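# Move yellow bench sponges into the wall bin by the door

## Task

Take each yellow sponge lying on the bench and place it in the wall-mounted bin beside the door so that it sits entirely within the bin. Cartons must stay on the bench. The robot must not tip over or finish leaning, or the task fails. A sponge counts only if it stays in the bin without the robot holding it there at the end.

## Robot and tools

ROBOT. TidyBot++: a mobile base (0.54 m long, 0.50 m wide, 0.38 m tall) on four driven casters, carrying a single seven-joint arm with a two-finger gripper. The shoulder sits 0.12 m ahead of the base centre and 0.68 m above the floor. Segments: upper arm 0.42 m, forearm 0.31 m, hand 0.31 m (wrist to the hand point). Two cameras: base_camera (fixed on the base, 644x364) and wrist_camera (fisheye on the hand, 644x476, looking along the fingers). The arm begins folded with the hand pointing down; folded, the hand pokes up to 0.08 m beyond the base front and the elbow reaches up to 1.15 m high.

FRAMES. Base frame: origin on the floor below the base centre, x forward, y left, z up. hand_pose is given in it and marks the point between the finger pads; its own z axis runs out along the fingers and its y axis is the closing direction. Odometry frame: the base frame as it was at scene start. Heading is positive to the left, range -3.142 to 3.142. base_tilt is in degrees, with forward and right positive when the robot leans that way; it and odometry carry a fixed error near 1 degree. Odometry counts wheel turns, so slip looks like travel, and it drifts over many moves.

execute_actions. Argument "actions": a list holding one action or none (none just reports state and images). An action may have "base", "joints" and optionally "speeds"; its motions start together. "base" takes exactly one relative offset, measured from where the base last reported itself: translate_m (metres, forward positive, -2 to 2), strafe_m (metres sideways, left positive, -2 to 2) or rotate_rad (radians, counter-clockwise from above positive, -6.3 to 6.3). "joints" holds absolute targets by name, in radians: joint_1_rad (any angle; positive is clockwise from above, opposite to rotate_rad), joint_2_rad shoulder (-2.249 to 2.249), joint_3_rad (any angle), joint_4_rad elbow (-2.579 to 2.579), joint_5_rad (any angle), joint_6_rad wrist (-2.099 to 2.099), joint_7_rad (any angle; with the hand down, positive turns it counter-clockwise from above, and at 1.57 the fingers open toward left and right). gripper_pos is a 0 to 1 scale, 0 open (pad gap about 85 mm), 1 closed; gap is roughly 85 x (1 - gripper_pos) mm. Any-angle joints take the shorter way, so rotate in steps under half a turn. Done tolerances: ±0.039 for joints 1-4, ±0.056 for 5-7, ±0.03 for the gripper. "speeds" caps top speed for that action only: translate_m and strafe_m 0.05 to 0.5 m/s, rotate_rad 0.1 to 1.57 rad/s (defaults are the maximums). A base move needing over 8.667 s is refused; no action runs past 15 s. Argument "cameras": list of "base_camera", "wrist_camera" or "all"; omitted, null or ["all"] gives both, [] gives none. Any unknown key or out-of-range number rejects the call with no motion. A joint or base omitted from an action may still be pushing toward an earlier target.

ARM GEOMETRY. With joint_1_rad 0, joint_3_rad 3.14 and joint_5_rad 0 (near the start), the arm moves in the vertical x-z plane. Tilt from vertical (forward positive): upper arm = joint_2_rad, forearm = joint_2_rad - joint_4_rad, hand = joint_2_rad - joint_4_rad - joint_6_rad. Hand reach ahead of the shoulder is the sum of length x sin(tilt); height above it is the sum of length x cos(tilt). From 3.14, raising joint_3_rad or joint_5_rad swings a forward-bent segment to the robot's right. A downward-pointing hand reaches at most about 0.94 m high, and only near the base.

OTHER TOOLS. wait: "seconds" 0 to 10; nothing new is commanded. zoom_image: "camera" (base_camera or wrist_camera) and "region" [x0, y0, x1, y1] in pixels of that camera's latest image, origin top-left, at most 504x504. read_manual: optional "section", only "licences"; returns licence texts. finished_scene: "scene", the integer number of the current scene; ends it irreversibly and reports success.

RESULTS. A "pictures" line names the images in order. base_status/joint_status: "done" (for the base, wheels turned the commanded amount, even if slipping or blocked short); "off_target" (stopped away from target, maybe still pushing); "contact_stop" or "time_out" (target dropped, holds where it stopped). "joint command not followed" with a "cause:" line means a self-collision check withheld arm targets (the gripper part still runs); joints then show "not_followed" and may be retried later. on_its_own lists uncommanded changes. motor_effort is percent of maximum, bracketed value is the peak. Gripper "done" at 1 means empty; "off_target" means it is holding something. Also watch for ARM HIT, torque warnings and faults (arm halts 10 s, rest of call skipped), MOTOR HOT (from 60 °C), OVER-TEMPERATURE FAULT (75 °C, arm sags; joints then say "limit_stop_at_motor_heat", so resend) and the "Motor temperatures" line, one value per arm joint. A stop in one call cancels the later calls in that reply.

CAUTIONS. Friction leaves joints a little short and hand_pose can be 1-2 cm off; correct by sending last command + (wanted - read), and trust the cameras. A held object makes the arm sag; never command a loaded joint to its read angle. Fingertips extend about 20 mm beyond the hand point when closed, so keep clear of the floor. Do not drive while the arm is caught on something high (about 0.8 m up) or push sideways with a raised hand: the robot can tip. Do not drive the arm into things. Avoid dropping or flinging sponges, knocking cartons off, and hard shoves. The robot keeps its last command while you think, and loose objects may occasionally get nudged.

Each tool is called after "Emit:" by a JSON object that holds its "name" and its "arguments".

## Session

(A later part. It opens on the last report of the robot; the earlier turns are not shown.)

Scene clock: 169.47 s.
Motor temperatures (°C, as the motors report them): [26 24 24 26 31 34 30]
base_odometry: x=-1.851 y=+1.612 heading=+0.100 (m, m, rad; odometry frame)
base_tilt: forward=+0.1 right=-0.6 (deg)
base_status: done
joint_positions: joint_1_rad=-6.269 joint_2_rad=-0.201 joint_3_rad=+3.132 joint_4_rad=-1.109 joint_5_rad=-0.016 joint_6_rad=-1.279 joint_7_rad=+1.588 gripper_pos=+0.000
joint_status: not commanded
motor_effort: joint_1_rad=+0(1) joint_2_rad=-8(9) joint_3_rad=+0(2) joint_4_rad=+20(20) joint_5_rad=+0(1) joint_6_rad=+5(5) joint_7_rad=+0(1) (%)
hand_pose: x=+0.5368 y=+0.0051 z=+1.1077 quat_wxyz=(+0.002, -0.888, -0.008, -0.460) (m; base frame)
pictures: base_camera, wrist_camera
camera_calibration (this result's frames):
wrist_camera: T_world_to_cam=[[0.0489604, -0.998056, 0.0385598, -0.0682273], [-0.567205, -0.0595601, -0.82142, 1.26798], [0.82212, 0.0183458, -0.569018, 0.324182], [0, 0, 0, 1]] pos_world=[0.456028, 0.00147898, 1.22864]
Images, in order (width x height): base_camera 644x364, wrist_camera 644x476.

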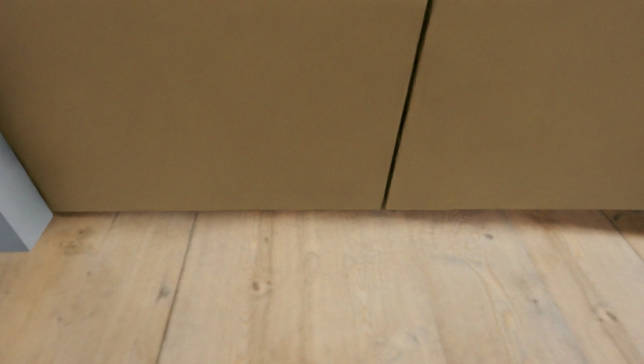

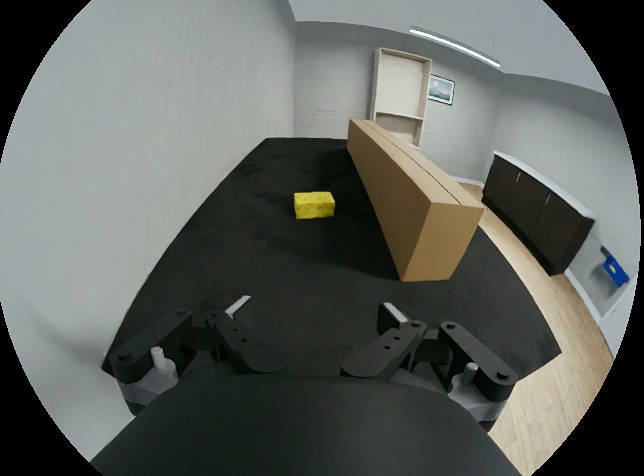

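Emit:
{"name": "execute_actions", "arguments": {"actions": [{"base":{"translate_m":0.13},"joints":{"joint_2_rad":0.31,"joint_4_rad":-0.98,"joint_6_rad":-0.71,"gripper_pos":1}}], "cameras": ["wrist_camera"]}}

Emit:
{"name": "execute_actions", "arguments": {"actions": [{"joints":{"joint_2_rad":0.42}}], "cameras": ["wrist_camera"]}}

Scene clock: 184.23 s.
Motor temperatures (°C, as the motors report them): [26 24 24 26 31 34 30]
base_odometry: x=-1.722 y=+1.626 heading=+0.101 (m, m, rad; odometry frame)
base_tilt: forward=+0.1 right=-0.5 (deg)
base_status: done
joint_positions: joint_1_rad=-6.269 joint_2_rad=+0.311 joint_3_rad=+3.132 joint_4_rad=-0.997 joint_5_rad=-0.016 joint_6_rad=-0.734 joint_7_rad=+1.588 gripper_pos=+0.999
joint_status: all done
motor_effort: joint_1_rad=+0(0) joint_2_rad=-28(31) joint_3_rad=+0(1) joint_4_rad=+23(25) joint_5_rad=-1(1) joint_6_rad=+6(6) joint_7_rad=-1(1) (%)
hand_pose: x=+0.8286 y=+0.0001 z=+1.0230 quat_wxyz=(+0.003, -0.852, -0.002, -0.523) (m; base frame)
pictures: wrist_camera
camera_calibration (this result's frames):
wrist_camera: T_world_to_cam=[[0.0352924, -0.998712, 0.0364569, -0.070702], [-0.442906, -0.048332, -0.895264, 1.33626], [0.895873, 0.0154491, -0.444041, -0.152813], [0, 0, 0, 1]] pos_world=[0.731233, -0.00366607, 1.13103]
Images, in order (width x height): wrist_camera 644x476.

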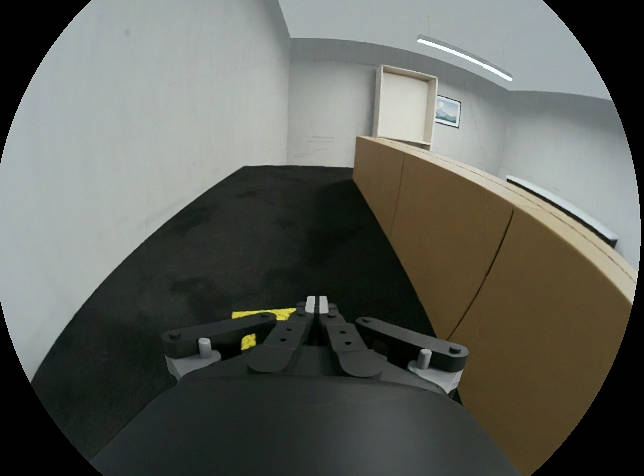

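Scene clock: 189.00 s.
Motor temperatures (°C, as the motors report them): [26 24 24 26 31 34 30]
base_odometry: x=-1.722 y=+1.625 heading=+0.100 (m, m, rad; odometry frame)
base_tilt: forward=+0.1 right=-0.5 (deg)
base_status: not commanded
joint_positions: joint_1_rad=-6.269 joint_2_rad=+0.400 joint_3_rad=+3.132 joint_4_rad=-0.963 joint_5_rad=-0.016 joint_6_rad=-0.703 joint_7_rad=+1.588 gripper_pos=+0.999
joint_status: all done
motor_effort: joint_1_rad=+0(2) joint_2_rad=-26(30) joint_3_rad=+0(1) joint_4_rad=+20(23) joint_5_rad=+0(1) joint_6_rad=+4(5) joint_7_rad=-1(0) (%)
hand_pose: x=+0.8641 y=-0.0005 z=+0.9863 quat_wxyz=(+0.004, -0.859, -0.002, -0.512) (m; base frame)
pictures: wrist_camera
camera_calibration (this result's frames):
wrist_camera: T_world_to_cam=[[0.035464, -0.998775, 0.0345127, -0.0695096], [-0.464945, -0.0470587, -0.884088, 1.32709], [0.884629, 0.0153068, -0.466044, -0.169449], [0, 0, 0, 1]] pos_world=[0.76939, -0.00437947, 1.0967]
Images, in order (width x height): wrist_camera 644x476.

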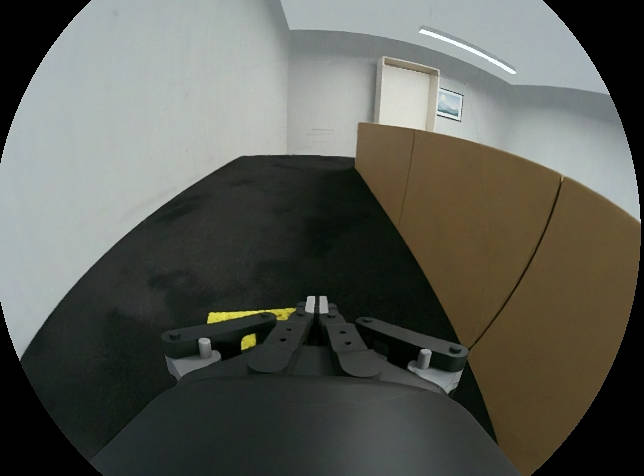

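Pressing on its right part. Drag.

Emit:
{"name": "execute_actions", "arguments": {"actions": [{"base":{"translate_m":-0.2},"speeds":{"translate_m":0.1}}], "cameras": []}}

Emit:
{"name": "execute_actions", "arguments": {"actions": [{"joints":{"joint_2_rad":0.03,"joint_4_rad":-0.93,"joint_6_rad":-1.44,"gripper_pos":0}}], "cameras": ["wrist_camera"]}}

Scene clock: 199.03 s.
Motor temperatures (°C, as the motors report them): [26 24 24 26 31 34 30]
base_odometry: x=-1.921 y=+1.606 heading=+0.100 (m, m, rad; odometry frame)
base_tilt: forward=+0.1 right=-0.6 (deg)
base_status: done
joint_positions: joint_1_rad=-6.269 joint_2_rad=+0.409 joint_3_rad=+3.132 joint_4_rad=-0.966 joint_5_rad=-0.016 joint_6_rad=-0.701 joint_7_rad=+1.588 gripper_pos=+0.999
joint_status: not commanded
motor_effort: joint_1_rad=+0(2) joint_2_rad=-31(32) joint_3_rad=+0(2) joint_4_rad=+23(23) joint_5_rad=+0(1) joint_6_rad=+5(6) joint_7_rad=+0(1) (%)
hand_pose: x=+0.8670 y=-0.0006 z=+0.9781 quat_wxyz=(+0.004, -0.861, -0.002, -0.508) (m; base frame)
pictures: none
No camera images: the call's "cameras" was empty. Leave "cameras" out to get every camera's image.

Scene clock: 200.77 s.
Motor temperatures (°C, as the motors report them): [26 24 24 26 31 34 30]
base_odometry: x=-1.921 y=+1.606 heading=+0.100 (m, m, rad; odometry frame)
base_tilt: forward=+0.1 right=-0.6 (deg)
base_status: not commanded
joint_positions: joint_1_rad=-6.269 joint_2_rad=+0.024 joint_3_rad=+3.132 joint_4_rad=-0.938 joint_5_rad=-0.016 joint_6_rad=-1.420 joint_7_rad=+1.588 gripper_pos=+0.000
joint_status: all done
motor_effort: joint_1_rad=+0(0) joint_2_rad=-15(33) joint_3_rad=+0(0) joint_4_rad=+19(24) joint_5_rad=+0(1) joint_6_rad=+4(6) joint_7_rad=+0(1) (%)
hand_pose: x=+0.6014 y=+0.0041 z=+1.0567 quat_wxyz=(+0.004, -0.929, -0.008, -0.371) (m; base frame)
pictures: wrist_camera
camera_calibration (this result's frames):
wrist_camera: T_world_to_cam=[[0.0571983, -0.998013, 0.0264253, -0.0625424], [-0.715378, -0.0594339, -0.696205, 1.21947], [0.696393, 0.0209177, -0.717356, 0.474416], [0, 0, 0, 1]] pos_world=[0.54558, 0.00013609, 1.19098]
Images, in order (width x height): wrist_camera 644x476.

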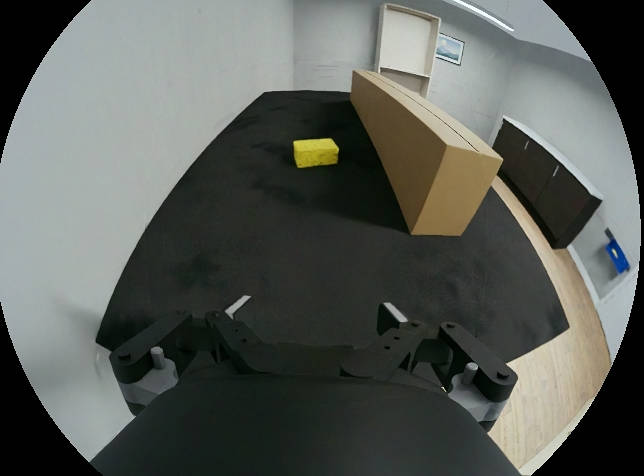

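Emit:
{"name": "execute_actions", "arguments": {"actions": [{"joints":{"joint_1_rad":0.06,"joint_2_rad":0.40,"joint_4_rad":-1.13,"joint_6_rad":-0.45,"gripper_pos":1}}], "cameras": ["wrist_camera"]}}

Emit:
{"name": "execute_actions", "arguments": {"actions": [{"base":{"translate_m":0.22},"speeds":{"translate_m":0.1}}], "cameras": ["wrist_camera"]}}

Emit:
{"name": "execute_actions", "arguments": {"actions": [{"base":{"translate_m":-0.15},"joints":{"joint_2_rad":0.3,"gripper_pos":0}}], "cameras": ["wrist_camera"]}}

Scene clock: 217.20 s.
Motor temperatures (°C, as the motors report them): [26 24 24 26 31 34 30]
base_odometry: x=-1.921 y=+1.606 heading=+0.100 (m, m, rad; odometry frame)
base_tilt: forward=+0.1 right=-0.6 (deg)
base_status: not commanded
joint_positions: joint_1_rad=-6.244 joint_2_rad=+0.405 joint_3_rad=+3.132 joint_4_rad=-1.123 joint_5_rad=-0.016 joint_6_rad=-0.473 joint_7_rad=+1.588 gripper_pos=+0.999
joint_status: all done
motor_effort: joint_1_rad=+0(0) joint_2_rad=-31(35) joint_3_rad=+0(0) joint_4_rad=+23(24) joint_5_rad=+0(1) joint_6_rad=+6(6) joint_7_rad=+0(1) (%)
hand_pose: x=+0.8815 y=-0.0203 z=+0.9520 quat_wxyz=(-0.004, -0.842, +0.010, -0.540) (m; base frame)
pictures: wrist_camera
camera_calibration (this result's frames):
wrist_camera: T_world_to_cam=[[0.00457348, -0.999325, 0.0364484, -0.0632733], [-0.407587, -0.0351466, -0.91249, 1.2807], [0.913155, -0.0106826, -0.407472, -0.281978], [0, 0, 0, 1]] pos_world=[0.779773, -0.0212307, 1.05603]
Images, in order (width x height): wrist_camera 644x476.

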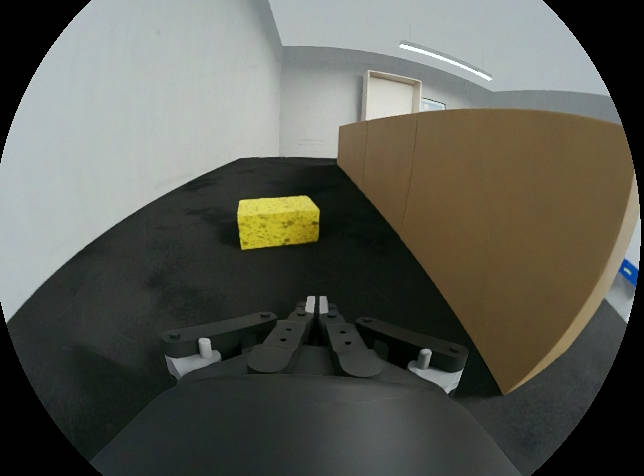

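Scene clock: 219.97 s.
Motor temperatures (°C, as the motors report them): [26 24 24 26 31 34 30]
base_odometry: x=-1.702 y=+1.628 heading=+0.101 (m, m, rad; odometry frame)
base_tilt: forward=+0.2 right=-0.5 (deg)
base_status: done
joint_positions: joint_1_rad=-6.244 joint_2_rad=+0.403 joint_3_rad=+3.132 joint_4_rad=-1.123 joint_5_rad=-0.016 joint_6_rad=-0.472 joint_7_rad=+1.588 gripper_pos=+0.999
joint_status: not commanded
motor_effort: joint_1_rad=+0(2) joint_2_rad=-32(34) joint_3_rad=+0(1) joint_4_rad=+23(24) joint_5_rad=-1(0) joint_6_rad=+6(6) joint_7_rad=+0(1) (%)
hand_pose: x=+0.8809 y=-0.0206 z=+0.9542 quat_wxyz=(-0.004, -0.841, +0.011, -0.541) (m; base frame)
pictures: wrist_camera
camera_calibration (this result's frames):
wrist_camera: T_world_to_cam=[[0.00398549, -0.999323, 0.0365778, -0.0632858], [-0.404811, -0.0350593, -0.913728, 1.28109], [0.914392, -0.0111654, -0.404676, -0.284267], [0, 0, 0, 1]] pos_world=[0.778784, -0.0215027, 1.05785]
Images, in order (width x height): wrist_camera 644x476.

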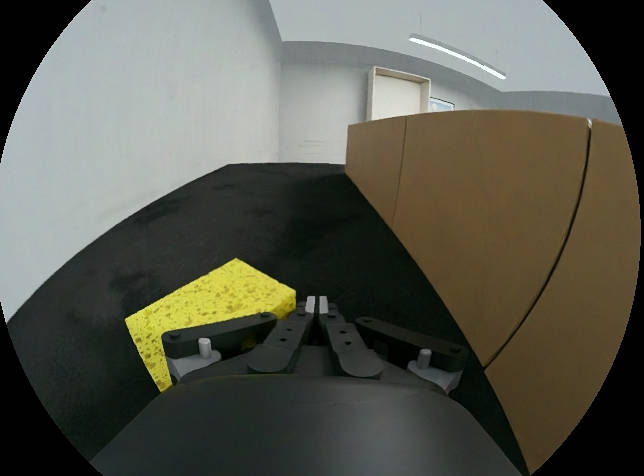

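Scene clock: 221.47 s.
Motor temperatures (°C, as the motors report them): [26 24 24 26 31 34 30]
base_odometry: x=-1.852 y=+1.613 heading=+0.101 (m, m, rad; odometry frame)
base_tilt: forward=+0.1 right=-0.5 (deg)
base_status: done
joint_positions: joint_1_rad=-6.239 joint_2_rad=+0.291 joint_3_rad=+3.132 joint_4_rad=-1.124 joint_5_rad=-0.016 joint_6_rad=-0.472 joint_7_rad=+1.588 gripper_pos=+0.000
joint_status: all done
motor_effort: joint_1_rad=+0(4) joint_2_rad=-27(35) joint_3_rad=+0(3) joint_4_rad=+23(25) joint_5_rad=-1(1) joint_6_rad=+6(6) joint_7_rad=-1(0) (%)
hand_pose: x=+0.8459 y=-0.0227 z=+1.0366 quat_wxyz=(-0.007, -0.810, +0.012, -0.587) (m; base frame)
pictures: wrist_camera
camera_calibration (this result's frames):
wrist_camera: T_world_to_cam=[[-0.00518945, -0.999133, 0.0413139, -0.0654031], [-0.301499, -0.0378285, -0.952716, 1.29514], [0.953452, -0.0174002, -0.301042, -0.359534], [0, 0, 0, 1]] pos_world=[0.732942, -0.0226091, 1.12837]
Images, in order (width x height): wrist_camera 644x476.

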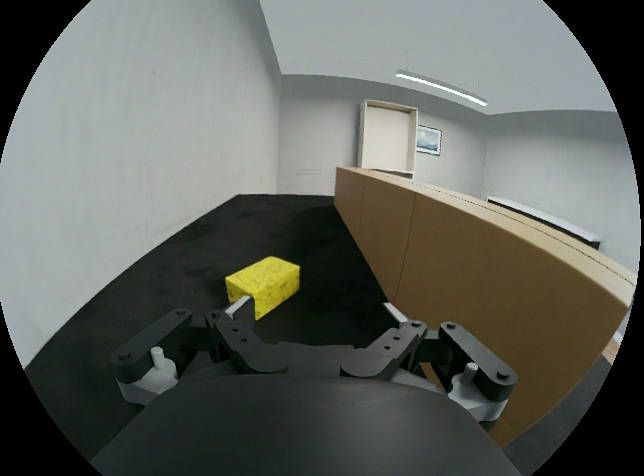

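Emit:
{"name": "execute_actions", "arguments": {"actions": [{"base":{"strafe_m":0.1},"joints":{"joint_2_rad":0.40}}], "cameras": ["wrist_camera"]}}

Emit:
{"name": "execute_actions", "arguments": {"actions": [{"base":{"translate_m":0.14},"speeds":{"translate_m":0.1}}], "cameras": ["wrist_camera"]}}

Scene clock: 235.97 s.
Motor temperatures (°C, as the motors report them): [26 24 24 26 31 35 30]
base_odometry: x=-1.861 y=+1.701 heading=+0.098 (m, m, rad; odometry frame)
base_tilt: forward=+0.1 right=-0.5 (deg)
base_status: strafe_m time_out (by the wheels' count: +0.088 of +0.100)
joint_positions: joint_1_rad=-6.233 joint_2_rad=+0.401 joint_3_rad=+3.131 joint_4_rad=-1.127 joint_5_rad=-0.016 joint_6_rad=-0.470 joint_7_rad=+1.588 gripper_pos=+0.000
joint_status: all done
motor_effort: joint_1_rad=+0(13) joint_2_rad=-31(36) joint_3_rad=+0(9) joint_4_rad=+23(26) joint_5_rad=+0(2) joint_6_rad=+6(7) joint_7_rad=+0(1) (%)
hand_pose: x=+0.8800 y=-0.0282 z=+0.9535 quat_wxyz=(-0.007, -0.841, +0.015, -0.541) (m; base frame)
pictures: wrist_camera
camera_calibration (this result's frames):
wrist_camera: T_world_to_cam=[[-0.00593113, -0.999325, 0.0362466, -0.0617674], [-0.40549, -0.03073, -0.913583, 1.28049], [0.91408, -0.0201162, -0.405034, -0.283464], [0, 0, 0, 1]] pos_world=[0.777968, -0.0280784, 1.05726]
Images, in order (width x height): wrist_camera 644x476.

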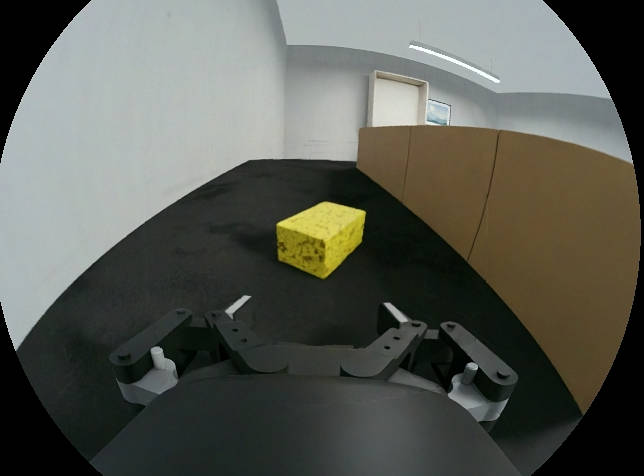

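not run: a stop came earlier in this reply.

Emit:
{"name": "execute_actions", "arguments": {"actions": [{"base":{"strafe_m":-0.015},"joints":{"joint_1_rad":0.0}}], "cameras": []}}

Emit:
{"name": "execute_actions", "arguments": {"actions": [{"base":{"translate_m":0.14},"speeds":{"translate_m":0.1}}], "cameras": ["wrist_camera"]}}

Emit:
{"name": "execute_actions", "arguments": {"actions": [{"joints":{"gripper_pos":1}}], "cameras": ["wrist_camera"]}}

Scene clock: 242.07 s.
Motor temperatures (°C, as the motors report them): [26 24 24 26 31 35 30]
base_odometry: x=-1.859 y=+1.686 heading=+0.098 (m, m, rad; odometry frame)
base_tilt: forward=+0.1 right=-0.6 (deg)
base_status: done
joint_positions: joint_1_rad=-6.265 joint_2_rad=+0.401 joint_3_rad=+3.133 joint_4_rad=-1.127 joint_5_rad=-0.016 joint_6_rad=-0.470 joint_7_rad=+1.588 gripper_pos=+0.000
joint_status: all done
motor_effort: joint_1_rad=+0(4) joint_2_rad=-31(31) joint_3_rad=+0(1) joint_4_rad=+23(23) joint_5_rad=+0(1) joint_6_rad=+6(6) joint_7_rad=-1(0) (%)
hand_pose: x=+0.8805 y=-0.0049 z=+0.9535 quat_wxyz=(+0.001, -0.841, +0.002, -0.541) (m; base frame)
pictures: none
No camera images: the call's "cameras" was empty. Leave "cameras" out to get every camera's image.

Scene clock: 244.03 s.
Motor temperatures (°C, as the motors report them): [26 24 24 26 31 35 30]
base_odometry: x=-1.720 y=+1.700 heading=+0.098 (m, m, rad; odometry frame)
base_tilt: forward=+0.1 right=-0.6 (deg)
base_status: done
joint_positions: joint_1_rad=-6.265 joint_2_rad=+0.401 joint_3_rad=+3.133 joint_4_rad=-1.127 joint_5_rad=-0.016 joint_6_rad=-0.470 joint_7_rad=+1.588 gripper_pos=+0.000
joint_status: not commanded
motor_effort: joint_1_rad=+0(1) joint_2_rad=-31(34) joint_3_rad=-1(1) joint_4_rad=+24(25) joint_5_rad=-1(0) joint_6_rad=+6(7) joint_7_rad=-1(0) (%)
hand_pose: x=+0.8805 y=-0.0049 z=+0.9537 quat_wxyz=(+0.001, -0.841, +0.002, -0.541) (m; base frame)
pictures: wrist_camera
camera_calibration (this result's frames):
wrist_camera: T_world_to_cam=[[0.0243138, -0.99902, 0.0369863, -0.0658675], [-0.404072, -0.0436612, -0.913685, 1.28032], [0.914404, 0.00727008, -0.404737, -0.283862], [0, 0, 0, 1]] pos_world=[0.778506, -0.00783901, 1.05735]
Images, in order (width x height): wrist_camera 644x476.

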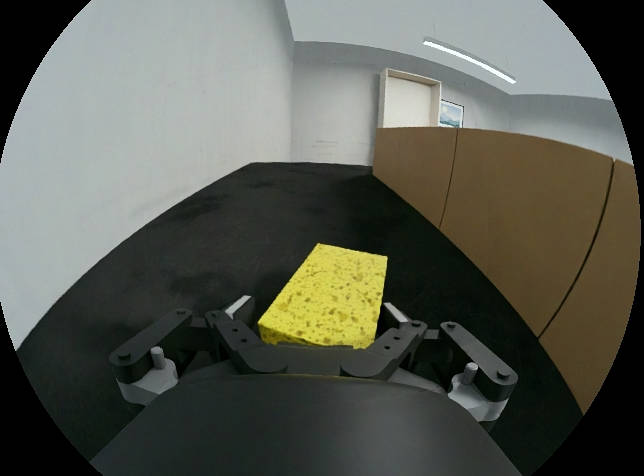

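Scene clock: 245.13 s.
Motor temperatures (°C, as the motors report them): [26 24 24 26 31 35 30]
base_odometry: x=-1.720 y=+1.700 heading=+0.098 (m, m, rad; odometry frame)
base_tilt: forward=+0.2 right=-0.6 (deg)
base_status: not commanded
joint_positions: joint_1_rad=-6.265 joint_2_rad=+0.399 joint_3_rad=+3.133 joint_4_rad=-1.127 joint_5_rad=-0.016 joint_6_rad=-0.469 joint_7_rad=+1.588 gripper_pos=+0.324
joint_status: gripper_pos off_target (ended at +0.324, target +1.000)
motor_effort: joint_1_rad=+0(0) joint_2_rad=-31(32) joint_3_rad=+0(0) joint_4_rad=+23(24) joint_5_rad=+0(1) joint_6_rad=+6(6) joint_7_rad=-1(1) (%)
hand_pose: x=+0.8801 y=-0.0049 z=+0.9559 quat_wxyz=(+0.001, -0.840, +0.002, -0.543) (m; base frame)
pictures: wrist_camera
camera_calibration (this result's frames):
wrist_camera: T_world_to_cam=[[0.024139, -0.999019, 0.0371365, -0.0659278], [-0.400526, -0.0437001, -0.915243, 1.28053], [0.915967, 0.00721891, -0.401188, -0.287345], [0, 0, 0, 1]] pos_world=[0.777675, -0.00782954, 1.05916]
Images, in order (width x height): wrist_camera 644x476.

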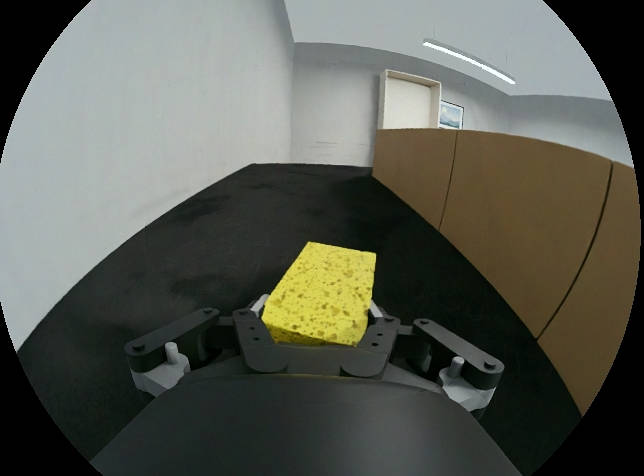

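Emit:
{"name": "execute_actions", "arguments": {"actions": [{"joints":{"joint_2_rad":-0.2,"joint_4_rad":-1.3,"joint_6_rad":-1.0}}], "cameras": []}}

Emit:
{"name": "execute_actions", "arguments": {"actions": [{"base":{"translate_m":-0.13}}], "cameras": []}}

Emit:
{"name": "execute_actions", "arguments": {"actions": [{"base":{"strafe_m":-2}}], "cameras": []}}

Emit:
{"name": "execute_actions", "arguments": {"actions": [{"base":{"translate_m":0.85}}], "cameras": []}}

Emit:
{"name": "execute_actions", "arguments": {"actions": [{"base":{"rotate_rad":-1.571},"joints":{"joint_4_rad":-1.7,"joint_6_rad":-0.8}}]}}

Emit:
{"name": "execute_actions", "arguments": {"actions": [{"base":{"translate_m":0.4}}]}}

Scene clock: 254.27 s.
Motor temperatures (°C, as the motors report them): [26 24 24 26 31 35 30]
base_odometry: x=-1.720 y=+1.700 heading=+0.098 (m, m, rad; odometry frame)
base_tilt: forward=+0.1 right=-0.6 (deg)
base_status: not commanded
joint_positions: joint_1_rad=-6.265 joint_2_rad=-0.197 joint_3_rad=+3.133 joint_4_rad=-1.282 joint_5_rad=-0.016 joint_6_rad=-0.977 joint_7_rad=+1.588 gripper_pos=+0.324
joint_status: all done
motor_effort: joint_1_rad=+0(0) joint_2_rad=-10(33) joint_3_rad=+0(0) joint_4_rad=+21(24) joint_5_rad=+0(0) joint_6_rad=+6(6) joint_7_rad=-1(1) (%)
hand_pose: x=+0.5892 y=+0.0018 z=+1.0939 quat_wxyz=(+0.001, -0.858, -0.003, -0.514) (m; base frame)
pictures: none
No camera images: the call's "cameras" was empty. Leave "cameras" out to get every camera's image.

Scene clock: 255.67 s.
Motor temperatures (°C, as the motors report them): [26 24 24 26 31 35 30]
base_odometry: x=-1.850 y=+1.687 heading=+0.098 (m, m, rad; odometry frame)
base_tilt: forward=+0.1 right=-0.6 (deg)
base_status: done
joint_positions: joint_1_rad=-6.266 joint_2_rad=-0.203 joint_3_rad=+3.133 joint_4_rad=-1.285 joint_5_rad=-0.016 joint_6_rad=-0.978 joint_7_rad=+1.588 gripper_pos=+0.324
joint_status: not commanded
motor_effort: joint_1_rad=+0(1) joint_2_rad=-9(13) joint_3_rad=+0(1) joint_4_rad=+21(22) joint_5_rad=-1(1) joint_6_rad=+6(6) joint_7_rad=+0(1) (%)
hand_pose: x=+0.5863 y=+0.0022 z=+1.0953 quat_wxyz=(+0.001, -0.857, -0.004, -0.515) (m; base frame)
pictures: none
No camera images: the call's "cameras" was empty. Leave "cameras" out to get every camera's image.

Scene clock: 261.03 s.
Motor temperatures (°C, as the motors report them): [26 24 24 26 31 35 30]
base_odometry: x=-1.655 y=-0.303 heading=+0.098 (m, m, rad; odometry frame)
base_tilt: forward=+0.1 right=-0.5 (deg)
base_status: done
joint_positions: joint_1_rad=-6.268 joint_2_rad=-0.203 joint_3_rad=+3.134 joint_4_rad=-1.286 joint_5_rad=-0.016 joint_6_rad=-0.978 joint_7_rad=+1.588 gripper_pos=+0.324
joint_status: not commanded
motor_effort: joint_1_rad=+0(1) joint_2_rad=-10(10) joint_3_rad=+0(3) joint_4_rad=+21(21) joint_5_rad=+0(1) joint_6_rad=+5(5) joint_7_rad=-1(0) (%)
hand_pose: x=+0.5862 y=+0.0025 z=+1.0949 quat_wxyz=(+0.001, -0.857, -0.004, -0.515) (m; base frame)
pictures: none
No camera images: the call's "cameras" was empty. Leave "cameras" out to get every camera's image.

Scene clock: 264.10 s.
Motor temperatures (°C, as the motors report them): [26 24 24 26 31 35 30]
base_odometry: x=-0.809 y=-0.221 heading=+0.098 (m, m, rad; odometry frame)
base_tilt: forward=+0.1 right=-0.6 (deg)
base_status: done
joint_positions: joint_1_rad=-6.268 joint_2_rad=-0.200 joint_3_rad=+3.134 joint_4_rad=-1.288 joint_5_rad=-0.016 joint_6_rad=-0.980 joint_7_rad=+1.588 gripper_pos=+0.324
joint_status: not commanded
motor_effort: joint_1_rad=+0(0) joint_2_rad=-10(13) joint_3_rad=+0(1) joint_4_rad=+21(22) joint_5_rad=-1(1) joint_6_rad=+5(6) joint_7_rad=+0(1) (%)
hand_pose: x=+0.5874 y=+0.0025 z=+1.0916 quat_wxyz=(+0.001, -0.859, -0.004, -0.511) (m; base frame)
pictures: none
No camera images: the call's "cameras" was empty. Leave "cameras" out to get every camera's image.

Scene clock: 266.47 s.
Motor temperatures (°C, as the motors report them): [26 24 24 26 31 35 30]
base_odometry: x=-0.808 y=-0.221 heading=-1.473 (m, m, rad; odometry frame)
base_tilt: forward=+0.1 right=-0.5 (deg)
base_status: done
joint_positions: joint_1_rad=-6.269 joint_2_rad=-0.198 joint_3_rad=+3.139 joint_4_rad=-1.685 joint_5_rad=-0.016 joint_6_rad=-0.824 joint_7_rad=+1.588 gripper_pos=+0.324
joint_status: all done
motor_effort: joint_1_rad=+0(2) joint_2_rad=-11(13) joint_3_rad=+0(3) joint_4_rad=+22(24) joint_5_rad=+0(1) joint_6_rad=+5(6) joint_7_rad=+0(0) (%)
hand_pose: x=+0.5791 y=+0.0000 z=+0.9106 quat_wxyz=(+0.002, -0.915, +0.000, -0.403) (m; base frame)
pictures: base_camera, wrist_camera
camera_calibration (this result's frames):
wrist_camera: T_world_to_cam=[[0.0394344, -0.998837, 0.0277246, -0.0524173], [-0.66571, -0.0469539, -0.744732, 1.11702], [0.745168, 0.0109115, -0.666788, 0.310967], [0, 0, 0, 1]] pos_world=[0.513956, -0.00330106, 1.04068]
Images, in order (width x height): base_camera 644x364, wrist_camera 644x476.

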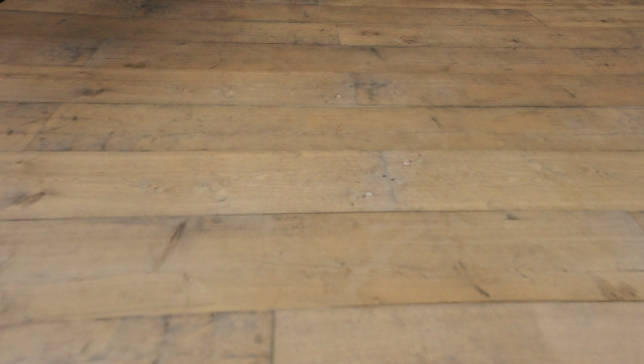

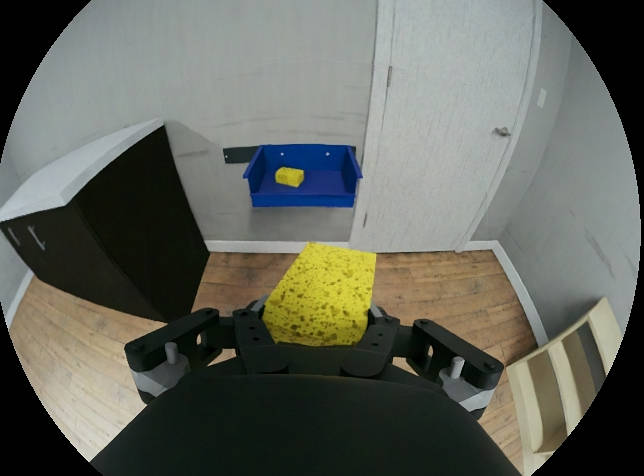

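Scene clock: 268.63 s.
Motor temperatures (°C, as the motors report them): [26 24 24 26 31 35 30]
base_odometry: x=-0.770 y=-0.619 heading=-1.473 (m, m, rad; odometry frame)
base_tilt: forward=+0.1 right=-0.5 (deg)
base_status: done
joint_positions: joint_1_rad=-6.269 joint_2_rad=-0.195 joint_3_rad=+3.139 joint_4_rad=-1.687 joint_5_rad=-0.016 joint_6_rad=-0.822 joint_7_rad=+1.588 gripper_pos=+0.324
joint_status: not commanded
motor_effort: joint_1_rad=+0(0) joint_2_rad=-11(15) joint_3_rad=+0(1) joint_4_rad=+22(23) joint_5_rad=-1(1) joint_6_rad=+5(5) joint_7_rad=+0(1) (%)
hand_pose: x=+0.5801 y=-0.0001 z=+0.9084 quat_wxyz=(+0.002, -0.916, +0.000, -0.402) (m; base frame)
pictures: base_camera, wrist_camera
camera_calibration (this result's frames):
wrist_camera: T_world_to_cam=[[0.0394854, -0.99884, 0.027547, -0.052291], [-0.668115, -0.046891, -0.742579, 1.11556], [0.74301, 0.0109164, -0.669192, 0.312147], [0, 0, 0, 1]] pos_world=[0.515459, -0.00332813, 1.03872]
Images, in order (width x height): base_camera 644x364, wrist_camera 644x476.

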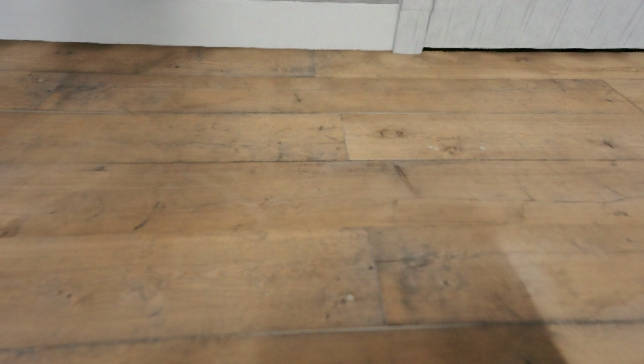

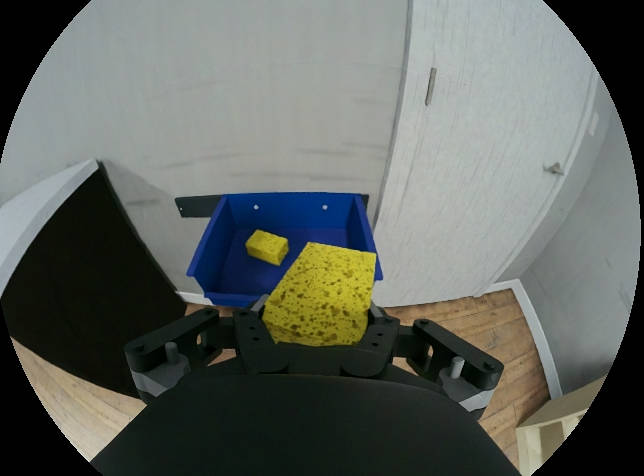

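Emit:
{"name": "execute_actions", "arguments": {"actions": [{"base":{"translate_m":0.31}}], "cameras": []}}

Emit:
{"name": "execute_actions", "arguments": {"actions": [{"joints":{"joint_1_rad":0.05,"joint_2_rad":0.09,"joint_4_rad":-2.26,"joint_6_rad":-0.14}}], "cameras": ["wrist_camera"]}}

Scene clock: 275.47 s.
Motor temperatures (°C, as the motors report them): [26 24 24 26 31 35 30]
base_odometry: x=-0.740 y=-0.928 heading=-1.474 (m, m, rad; odometry frame)
base_tilt: forward=+0.1 right=-0.5 (deg)
base_status: done
joint_positions: joint_1_rad=-6.269 joint_2_rad=-0.193 joint_3_rad=+3.139 joint_4_rad=-1.688 joint_5_rad=-0.016 joint_6_rad=-0.821 joint_7_rad=+1.588 gripper_pos=+0.324
joint_status: not commanded
motor_effort: joint_1_rad=+0(0) joint_2_rad=-11(15) joint_3_rad=+0(1) joint_4_rad=+22(23) joint_5_rad=+0(0) joint_6_rad=+4(5) joint_7_rad=-1(0) (%)
hand_pose: x=+0.5805 y=-0.0001 z=+0.9075 quat_wxyz=(+0.002, -0.916, +0.000, -0.401) (m; base frame)
pictures: none
No camera images: the call's "cameras" was empty. Leave "cameras" out to get every camera's image.

Scene clock: 277.27 s.
Motor temperatures (°C, as the motors report them): [26 24 24 26 31 35 30]
base_odometry: x=-0.740 y=-0.928 heading=-1.474 (m, m, rad; odometry frame)
base_tilt: forward=+0.1 right=-0.6 (deg)
base_status: not commanded
joint_positions: joint_1_rad=-6.257 joint_2_rad=+0.073 joint_3_rad=+3.139 joint_4_rad=-2.243 joint_5_rad=-0.016 joint_6_rad=-0.163 joint_7_rad=+1.588 gripper_pos=+0.324
joint_status: all done
motor_effort: joint_1_rad=+0(1) joint_2_rad=-15(18) joint_3_rad=+0(0) joint_4_rad=+17(23) joint_5_rad=+0(0) joint_6_rad=+3(4) joint_7_rad=+0(0) (%)
hand_pose: x=+0.5720 y=-0.0086 z=+0.6428 quat_wxyz=(-0.003, -0.946, +0.010, -0.325) (m; base frame)
pictures: wrist_camera
camera_calibration (this result's frames):
wrist_camera: T_world_to_cam=[[0.0211895, -0.999524, 0.0224307, -0.0394066], [-0.781812, -0.0305498, -0.622765, 0.900585], [0.623154, -0.00434056, -0.782087, 0.281517], [0, 0, 0, 1]] pos_world=[0.529495, -0.0106532, 0.781908]
Images, in order (width x height): wrist_camera 644x476.

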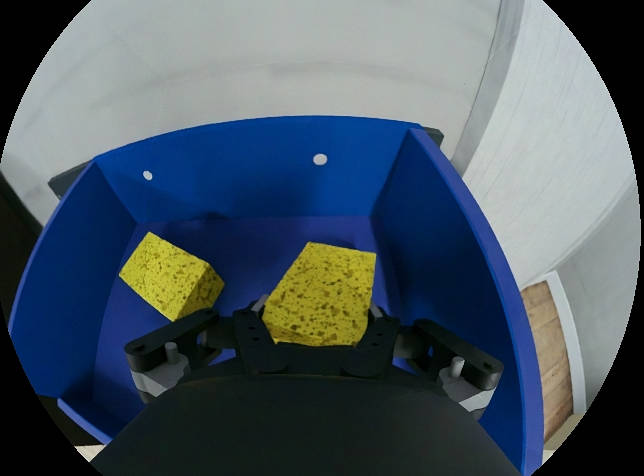

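Right wall is close; shift left slightly and lower.

Emit:
{"name": "execute_actions", "arguments": {"actions": [{"joints":{"joint_1_rad":-0.04,"joint_2_rad":0.16}}], "cameras": []}}

Emit:
{"name": "execute_actions", "arguments": {"actions": [{"joints":{"gripper_pos":0.1}}], "cameras": []}}

Emit:
{"name": "execute_actions", "arguments": {"actions": [{"joints":{"joint_2_rad":-0.3,"joint_6_rad":-0.4}}], "cameras": ["wrist_camera"]}}

Scene clock: 282.77 s.
Motor temperatures (°C, as the motors report them): [26 24 24 26 31 35 30]
base_odometry: x=-0.740 y=-0.928 heading=-1.474 (m, m, rad; odometry frame)
base_tilt: forward=+0.1 right=-0.5 (deg)
base_status: not commanded
joint_positions: joint_1_rad=-6.289 joint_2_rad=+0.098 joint_3_rad=+3.143 joint_4_rad=-2.239 joint_5_rad=-0.016 joint_6_rad=-0.138 joint_7_rad=+1.588 gripper_pos=+0.324
joint_status: joint_2_rad off_target (ended at +0.098, target +0.160); the others done
motor_effort: joint_1_rad=-3(4) joint_2_rad=-8(14) joint_3_rad=-2(3) joint_4_rad=+11(17) joint_5_rad=-1(1) joint_6_rad=-1(3) joint_7_rad=+0(0) (%)
hand_pose: x=+0.5789 y=+0.0041 z=+0.6376 quat_wxyz=(+0.002, -0.945, -0.003, -0.327) (m; base frame)
pictures: none
No camera images: the call's "cameras" was empty. Leave "cameras" out to get every camera's image.

Scene clock: 283.93 s.
Motor temperatures (°C, as the motors report them): [26 24 24 26 31 35 30]
base_odometry: x=-0.740 y=-0.928 heading=-1.474 (m, m, rad; odometry frame)
base_tilt: forward=+0.1 right=-0.5 (deg)
base_status: not commanded
joint_positions: joint_1_rad=-6.304 joint_2_rad=+0.155 joint_3_rad=+3.143 joint_4_rad=-2.255 joint_5_rad=-0.016 joint_6_rad=-0.138 joint_7_rad=+1.588 gripper_pos=+0.100
joint_status: all done
on_its_own: joint_2_rad moved +0.056 to your old target +0.160
motor_effort: joint_1_rad=+0(3) joint_2_rad=-16(18) joint_3_rad=+1(3) joint_4_rad=+15(17) joint_5_rad=+0(0) joint_6_rad=+3(3) joint_7_rad=-1(0) (%)
hand_pose: x=+0.5679 y=+0.0109 z=+0.6057 quat_wxyz=(+0.004, -0.956, -0.010, -0.293) (m; base frame)
pictures: none
No camera images: the call's "cameras" was empty. Leave "cameras" out to get every camera's image.

Scene clock: 285.57 s.
Motor temperatures (°C, as the motors report them): [26 24 24 26 31 35 30]
base_odometry: x=-0.740 y=-0.928 heading=-1.474 (m, m, rad; odometry frame)
base_tilt: forward=+0.1 right=-0.6 (deg)
base_status: not commanded
joint_positions: joint_1_rad=-6.304 joint_2_rad=-0.288 joint_3_rad=+3.143 joint_4_rad=-2.255 joint_5_rad=-0.016 joint_6_rad=-0.374 joint_7_rad=+1.588 gripper_pos=+0.100
joint_status: all done
motor_effort: joint_1_rad=+0(0) joint_2_rad=-6(18) joint_3_rad=+1(0) joint_4_rad=+21(21) joint_5_rad=+0(0) joint_6_rad=+4(4) joint_7_rad=-1(1) (%)
hand_pose: x=+0.5126 y=+0.0110 z=+0.7471 quat_wxyz=(+0.006, -0.921, -0.011, -0.390) (m; base frame)
pictures: wrist_camera
camera_calibration (this result's frames):
wrist_camera: T_world_to_cam=[[0.0641243, -0.997589, 0.0265203, -0.0460419], [-0.686416, -0.0633812, -0.724442, 0.947179], [0.724377, 0.0282504, -0.688825, 0.278279], [0, 0, 0, 1]] pos_world=[0.451533, 0.00624096, 0.879083]
Images, in order (width x height): wrist_camera 644x476.

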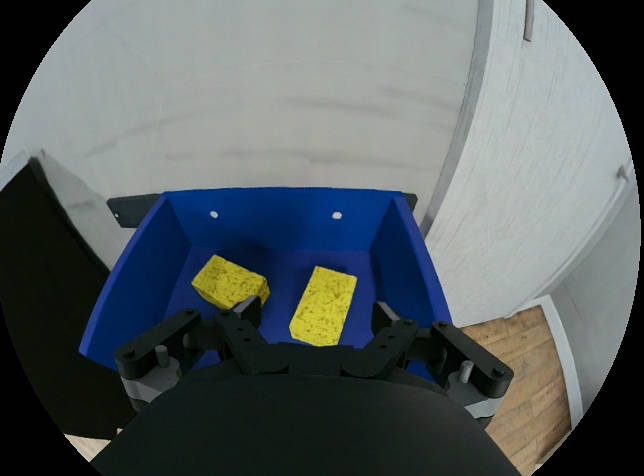

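Emit:
{"name": "finished_scene", "arguments": {"scene": 1}}

The scene is finished: the task was done.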